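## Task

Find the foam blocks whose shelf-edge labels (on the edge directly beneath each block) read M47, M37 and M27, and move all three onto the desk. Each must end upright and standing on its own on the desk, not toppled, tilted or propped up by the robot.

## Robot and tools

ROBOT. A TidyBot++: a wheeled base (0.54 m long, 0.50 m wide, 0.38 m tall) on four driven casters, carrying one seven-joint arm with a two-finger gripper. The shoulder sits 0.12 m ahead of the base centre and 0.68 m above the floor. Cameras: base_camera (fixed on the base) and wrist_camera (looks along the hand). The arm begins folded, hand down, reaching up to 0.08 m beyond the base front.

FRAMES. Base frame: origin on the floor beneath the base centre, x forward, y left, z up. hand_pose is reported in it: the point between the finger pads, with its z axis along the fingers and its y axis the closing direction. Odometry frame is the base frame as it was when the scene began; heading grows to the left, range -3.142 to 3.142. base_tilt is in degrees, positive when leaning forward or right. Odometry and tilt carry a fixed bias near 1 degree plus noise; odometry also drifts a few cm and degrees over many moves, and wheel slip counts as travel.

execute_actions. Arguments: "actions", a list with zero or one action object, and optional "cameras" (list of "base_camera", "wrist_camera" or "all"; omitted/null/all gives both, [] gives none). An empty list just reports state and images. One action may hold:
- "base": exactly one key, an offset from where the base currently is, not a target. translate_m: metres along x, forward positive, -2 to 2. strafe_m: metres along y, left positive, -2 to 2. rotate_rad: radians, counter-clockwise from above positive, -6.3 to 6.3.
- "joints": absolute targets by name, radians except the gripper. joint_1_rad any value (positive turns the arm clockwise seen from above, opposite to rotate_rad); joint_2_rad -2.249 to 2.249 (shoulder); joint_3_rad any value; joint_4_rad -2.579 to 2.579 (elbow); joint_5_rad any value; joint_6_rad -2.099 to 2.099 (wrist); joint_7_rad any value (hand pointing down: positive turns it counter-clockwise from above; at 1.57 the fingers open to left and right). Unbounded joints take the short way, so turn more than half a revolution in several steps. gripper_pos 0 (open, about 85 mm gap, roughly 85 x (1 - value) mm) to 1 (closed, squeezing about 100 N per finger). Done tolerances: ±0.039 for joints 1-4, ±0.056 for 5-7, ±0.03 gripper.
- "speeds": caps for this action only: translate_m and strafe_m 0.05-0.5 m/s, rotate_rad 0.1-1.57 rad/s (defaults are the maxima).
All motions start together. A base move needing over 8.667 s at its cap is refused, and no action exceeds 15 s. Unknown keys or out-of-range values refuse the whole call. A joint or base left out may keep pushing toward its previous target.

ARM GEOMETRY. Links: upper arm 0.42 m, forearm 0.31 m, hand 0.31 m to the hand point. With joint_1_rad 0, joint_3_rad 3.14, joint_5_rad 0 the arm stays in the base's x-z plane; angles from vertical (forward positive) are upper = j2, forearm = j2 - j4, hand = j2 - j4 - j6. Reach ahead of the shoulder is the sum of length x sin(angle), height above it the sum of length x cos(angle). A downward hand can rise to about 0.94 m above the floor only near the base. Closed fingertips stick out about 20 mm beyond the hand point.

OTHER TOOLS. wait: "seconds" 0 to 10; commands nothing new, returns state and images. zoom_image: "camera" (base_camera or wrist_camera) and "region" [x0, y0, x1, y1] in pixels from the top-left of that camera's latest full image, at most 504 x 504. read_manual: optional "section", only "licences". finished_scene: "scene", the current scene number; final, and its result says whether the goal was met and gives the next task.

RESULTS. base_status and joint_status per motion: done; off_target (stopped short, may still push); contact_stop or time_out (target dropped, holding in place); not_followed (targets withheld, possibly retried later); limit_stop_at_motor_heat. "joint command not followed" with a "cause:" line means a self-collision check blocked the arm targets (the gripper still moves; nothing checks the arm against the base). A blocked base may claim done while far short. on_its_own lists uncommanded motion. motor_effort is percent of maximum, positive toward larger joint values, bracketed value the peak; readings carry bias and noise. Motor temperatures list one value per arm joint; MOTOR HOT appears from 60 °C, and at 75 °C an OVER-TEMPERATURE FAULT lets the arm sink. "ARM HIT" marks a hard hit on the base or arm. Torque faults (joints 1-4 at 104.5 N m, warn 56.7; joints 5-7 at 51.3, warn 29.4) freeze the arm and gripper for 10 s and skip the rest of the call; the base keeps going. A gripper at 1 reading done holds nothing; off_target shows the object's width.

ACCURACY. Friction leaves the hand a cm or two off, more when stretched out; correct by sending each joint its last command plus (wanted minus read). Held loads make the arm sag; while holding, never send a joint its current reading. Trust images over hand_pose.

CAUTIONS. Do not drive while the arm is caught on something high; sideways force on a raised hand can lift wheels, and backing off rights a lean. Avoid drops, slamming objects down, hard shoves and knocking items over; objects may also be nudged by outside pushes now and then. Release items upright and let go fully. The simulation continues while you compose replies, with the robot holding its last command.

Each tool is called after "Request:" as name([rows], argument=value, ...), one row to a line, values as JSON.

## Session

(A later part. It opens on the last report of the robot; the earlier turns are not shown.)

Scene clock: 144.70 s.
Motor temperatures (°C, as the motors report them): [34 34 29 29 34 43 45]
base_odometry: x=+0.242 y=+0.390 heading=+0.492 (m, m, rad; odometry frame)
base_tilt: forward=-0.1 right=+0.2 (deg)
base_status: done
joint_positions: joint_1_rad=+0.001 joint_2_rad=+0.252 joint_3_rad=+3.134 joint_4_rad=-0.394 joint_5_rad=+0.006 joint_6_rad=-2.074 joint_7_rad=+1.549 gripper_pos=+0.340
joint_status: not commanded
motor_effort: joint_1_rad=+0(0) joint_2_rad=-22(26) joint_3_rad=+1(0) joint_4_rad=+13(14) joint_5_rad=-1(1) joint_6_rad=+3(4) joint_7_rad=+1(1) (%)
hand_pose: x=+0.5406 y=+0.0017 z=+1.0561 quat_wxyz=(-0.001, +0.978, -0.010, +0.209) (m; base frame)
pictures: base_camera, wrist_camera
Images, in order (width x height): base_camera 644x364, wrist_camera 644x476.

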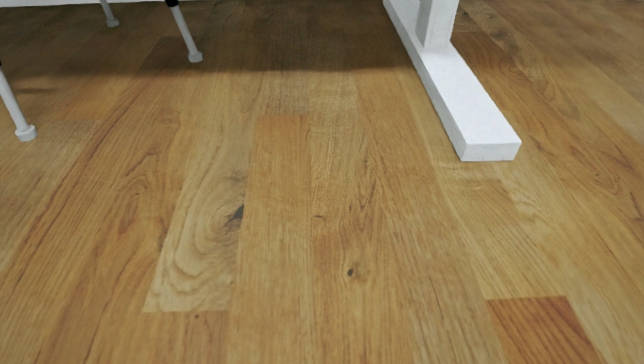

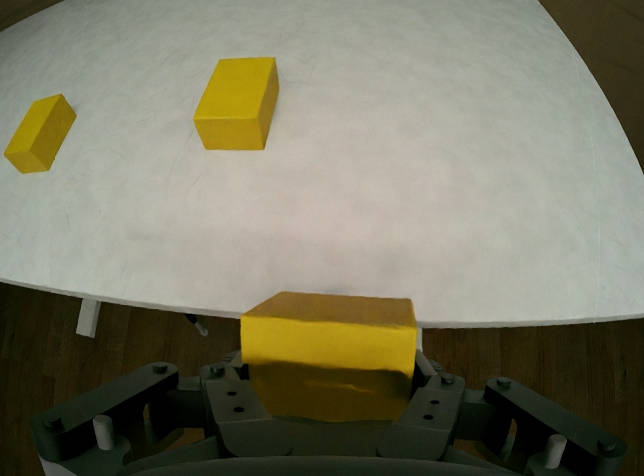

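Drifted; swing the arm right a bit.

Request:
execute_actions([
  {"base":{"translate_m":0.17},"joints":{"joint_1_rad":0.25}},
], cameras=["wrist_camera"])

Request:
execute_actions([
  {"joints":{"joint_2_rad":0.43}},
], cameras=["wrist_camera"])

Request:
execute_actions([
  {"joints":{"gripper_pos":0}},
], cameras=[])

Request:
execute_actions([
  {"joints":{"joint_2_rad":0.2}},
], cameras=["wrist_camera"])

Scene clock: 146.80 s.
Motor temperatures (°C, as the motors report them): [34 34 29 29 34 43 45]
base_odometry: x=+0.392 y=+0.471 heading=+0.493 (m, m, rad; odometry frame)
base_tilt: forward=-0.2 right=+0.3 (deg)
base_status: done
joint_positions: joint_1_rad=+0.238 joint_2_rad=+0.257 joint_3_rad=+3.134 joint_4_rad=-0.394 joint_5_rad=+0.006 joint_6_rad=-2.074 joint_7_rad=+1.549 gripper_pos=+0.340
joint_status: all done
motor_effort: joint_1_rad=+0(2) joint_2_rad=-22(25) joint_3_rad=+0(0) joint_4_rad=+13(13) joint_5_rad=-1(0) joint_6_rad=+3(4) joint_7_rad=+1(1) (%)
hand_pose: x=+0.5311 y=-0.0979 z=+1.0539 quat_wxyz=(+0.023, +0.970, -0.125, +0.205) (m; base frame)
pictures: wrist_camera
Images, in order (width x height): wrist_camera 644x476.

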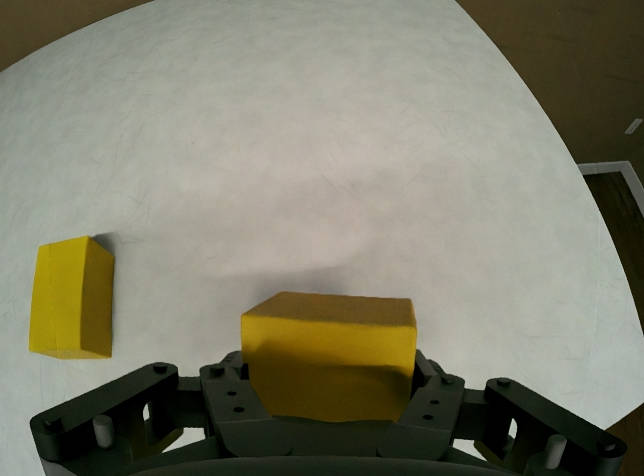

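Scene clock: 148.20 s.
Motor temperatures (°C, as the motors report them): [34 34 29 29 34 43 45]
base_odometry: x=+0.392 y=+0.471 heading=+0.493 (m, m, rad; odometry frame)
base_tilt: forward=-0.1 right=+0.2 (deg)
base_status: not commanded
joint_positions: joint_1_rad=+0.243 joint_2_rad=+0.408 joint_3_rad=+3.131 joint_4_rad=-0.376 joint_5_rad=+0.006 joint_6_rad=-2.081 joint_7_rad=+1.549 gripper_pos=+0.343
joint_status: all done
motor_effort: joint_1_rad=+1(5) joint_2_rad=-23(29) joint_3_rad=+1(4) joint_4_rad=+12(14) joint_5_rad=+0(5) joint_6_rad=+3(6) joint_7_rad=+1(3) (%)
hand_pose: x=+0.5795 y=-0.1112 z=+0.9911 quat_wxyz=(+0.015, +0.982, -0.128, +0.137) (m; base frame)
pictures: wrist_camera
Images, in order (width x height): wrist_camera 644x476.

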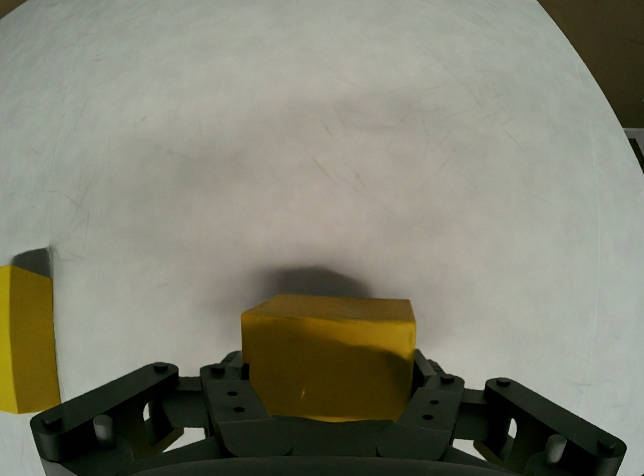

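Scene clock: 149.30 s.
Motor temperatures (°C, as the motors report them): [34 34 29 29 34 43 45]
base_odometry: x=+0.392 y=+0.471 heading=+0.493 (m, m, rad; odometry frame)
base_tilt: forward=-0.1 right=+0.2 (deg)
base_status: not commanded
joint_positions: joint_1_rad=+0.243 joint_2_rad=+0.415 joint_3_rad=+3.131 joint_4_rad=-0.376 joint_5_rad=+0.006 joint_6_rad=-2.081 joint_7_rad=+1.549 gripper_pos=+0.000
joint_status: all done
motor_effort: joint_1_rad=+0(1) joint_2_rad=-27(28) joint_3_rad=+0(1) joint_4_rad=+13(13) joint_5_rad=-1(0) joint_6_rad=+2(4) joint_7_rad=+2(1) (%)
hand_pose: x=+0.5817 y=-0.1117 z=+0.9876 quat_wxyz=(+0.015, +0.983, -0.128, +0.133) (m; base frame)
pictures: none
No camera images: the call's "cameras" was empty. Leave "cameras" out to get every camera's image.

Scene clock: 150.80 s.
Motor temperatures (°C, as the motors report them): [34 34 29 29 34 43 45]
base_odometry: x=+0.392 y=+0.471 heading=+0.493 (m, m, rad; odometry frame)
base_tilt: forward=-0.1 right=+0.2 (deg)
base_status: not commanded
joint_positions: joint_1_rad=+0.243 joint_2_rad=+0.194 joint_3_rad=+3.131 joint_4_rad=-0.376 joint_5_rad=+0.006 joint_6_rad=-2.081 joint_7_rad=+1.549 gripper_pos=+0.000
joint_status: all done
motor_effort: joint_1_rad=+0(0) joint_2_rad=-19(31) joint_3_rad=+1(0) joint_4_rad=+12(14) joint_5_rad=-1(1) joint_6_rad=+4(4) joint_7_rad=+1(1) (%)
hand_pose: x=+0.5051 y=-0.0928 z=+1.0848 quat_wxyz=(+0.027, +0.962, -0.125, +0.241) (m; base frame)
pictures: wrist_camera
Images, in order (width x height): wrist_camera 644x476.

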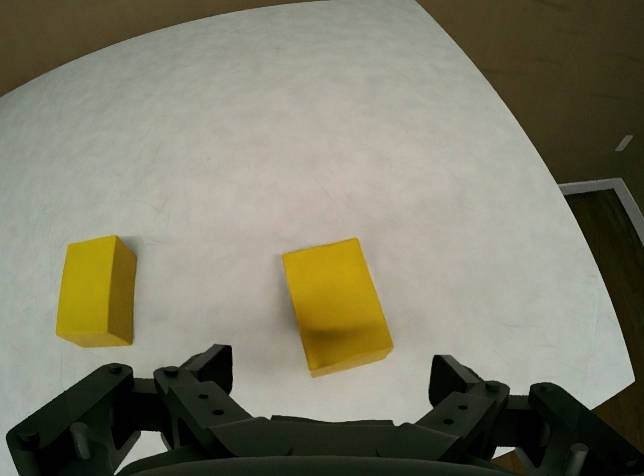

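Request:
finished_scene(scene=1)

The scene is finished: the task was done.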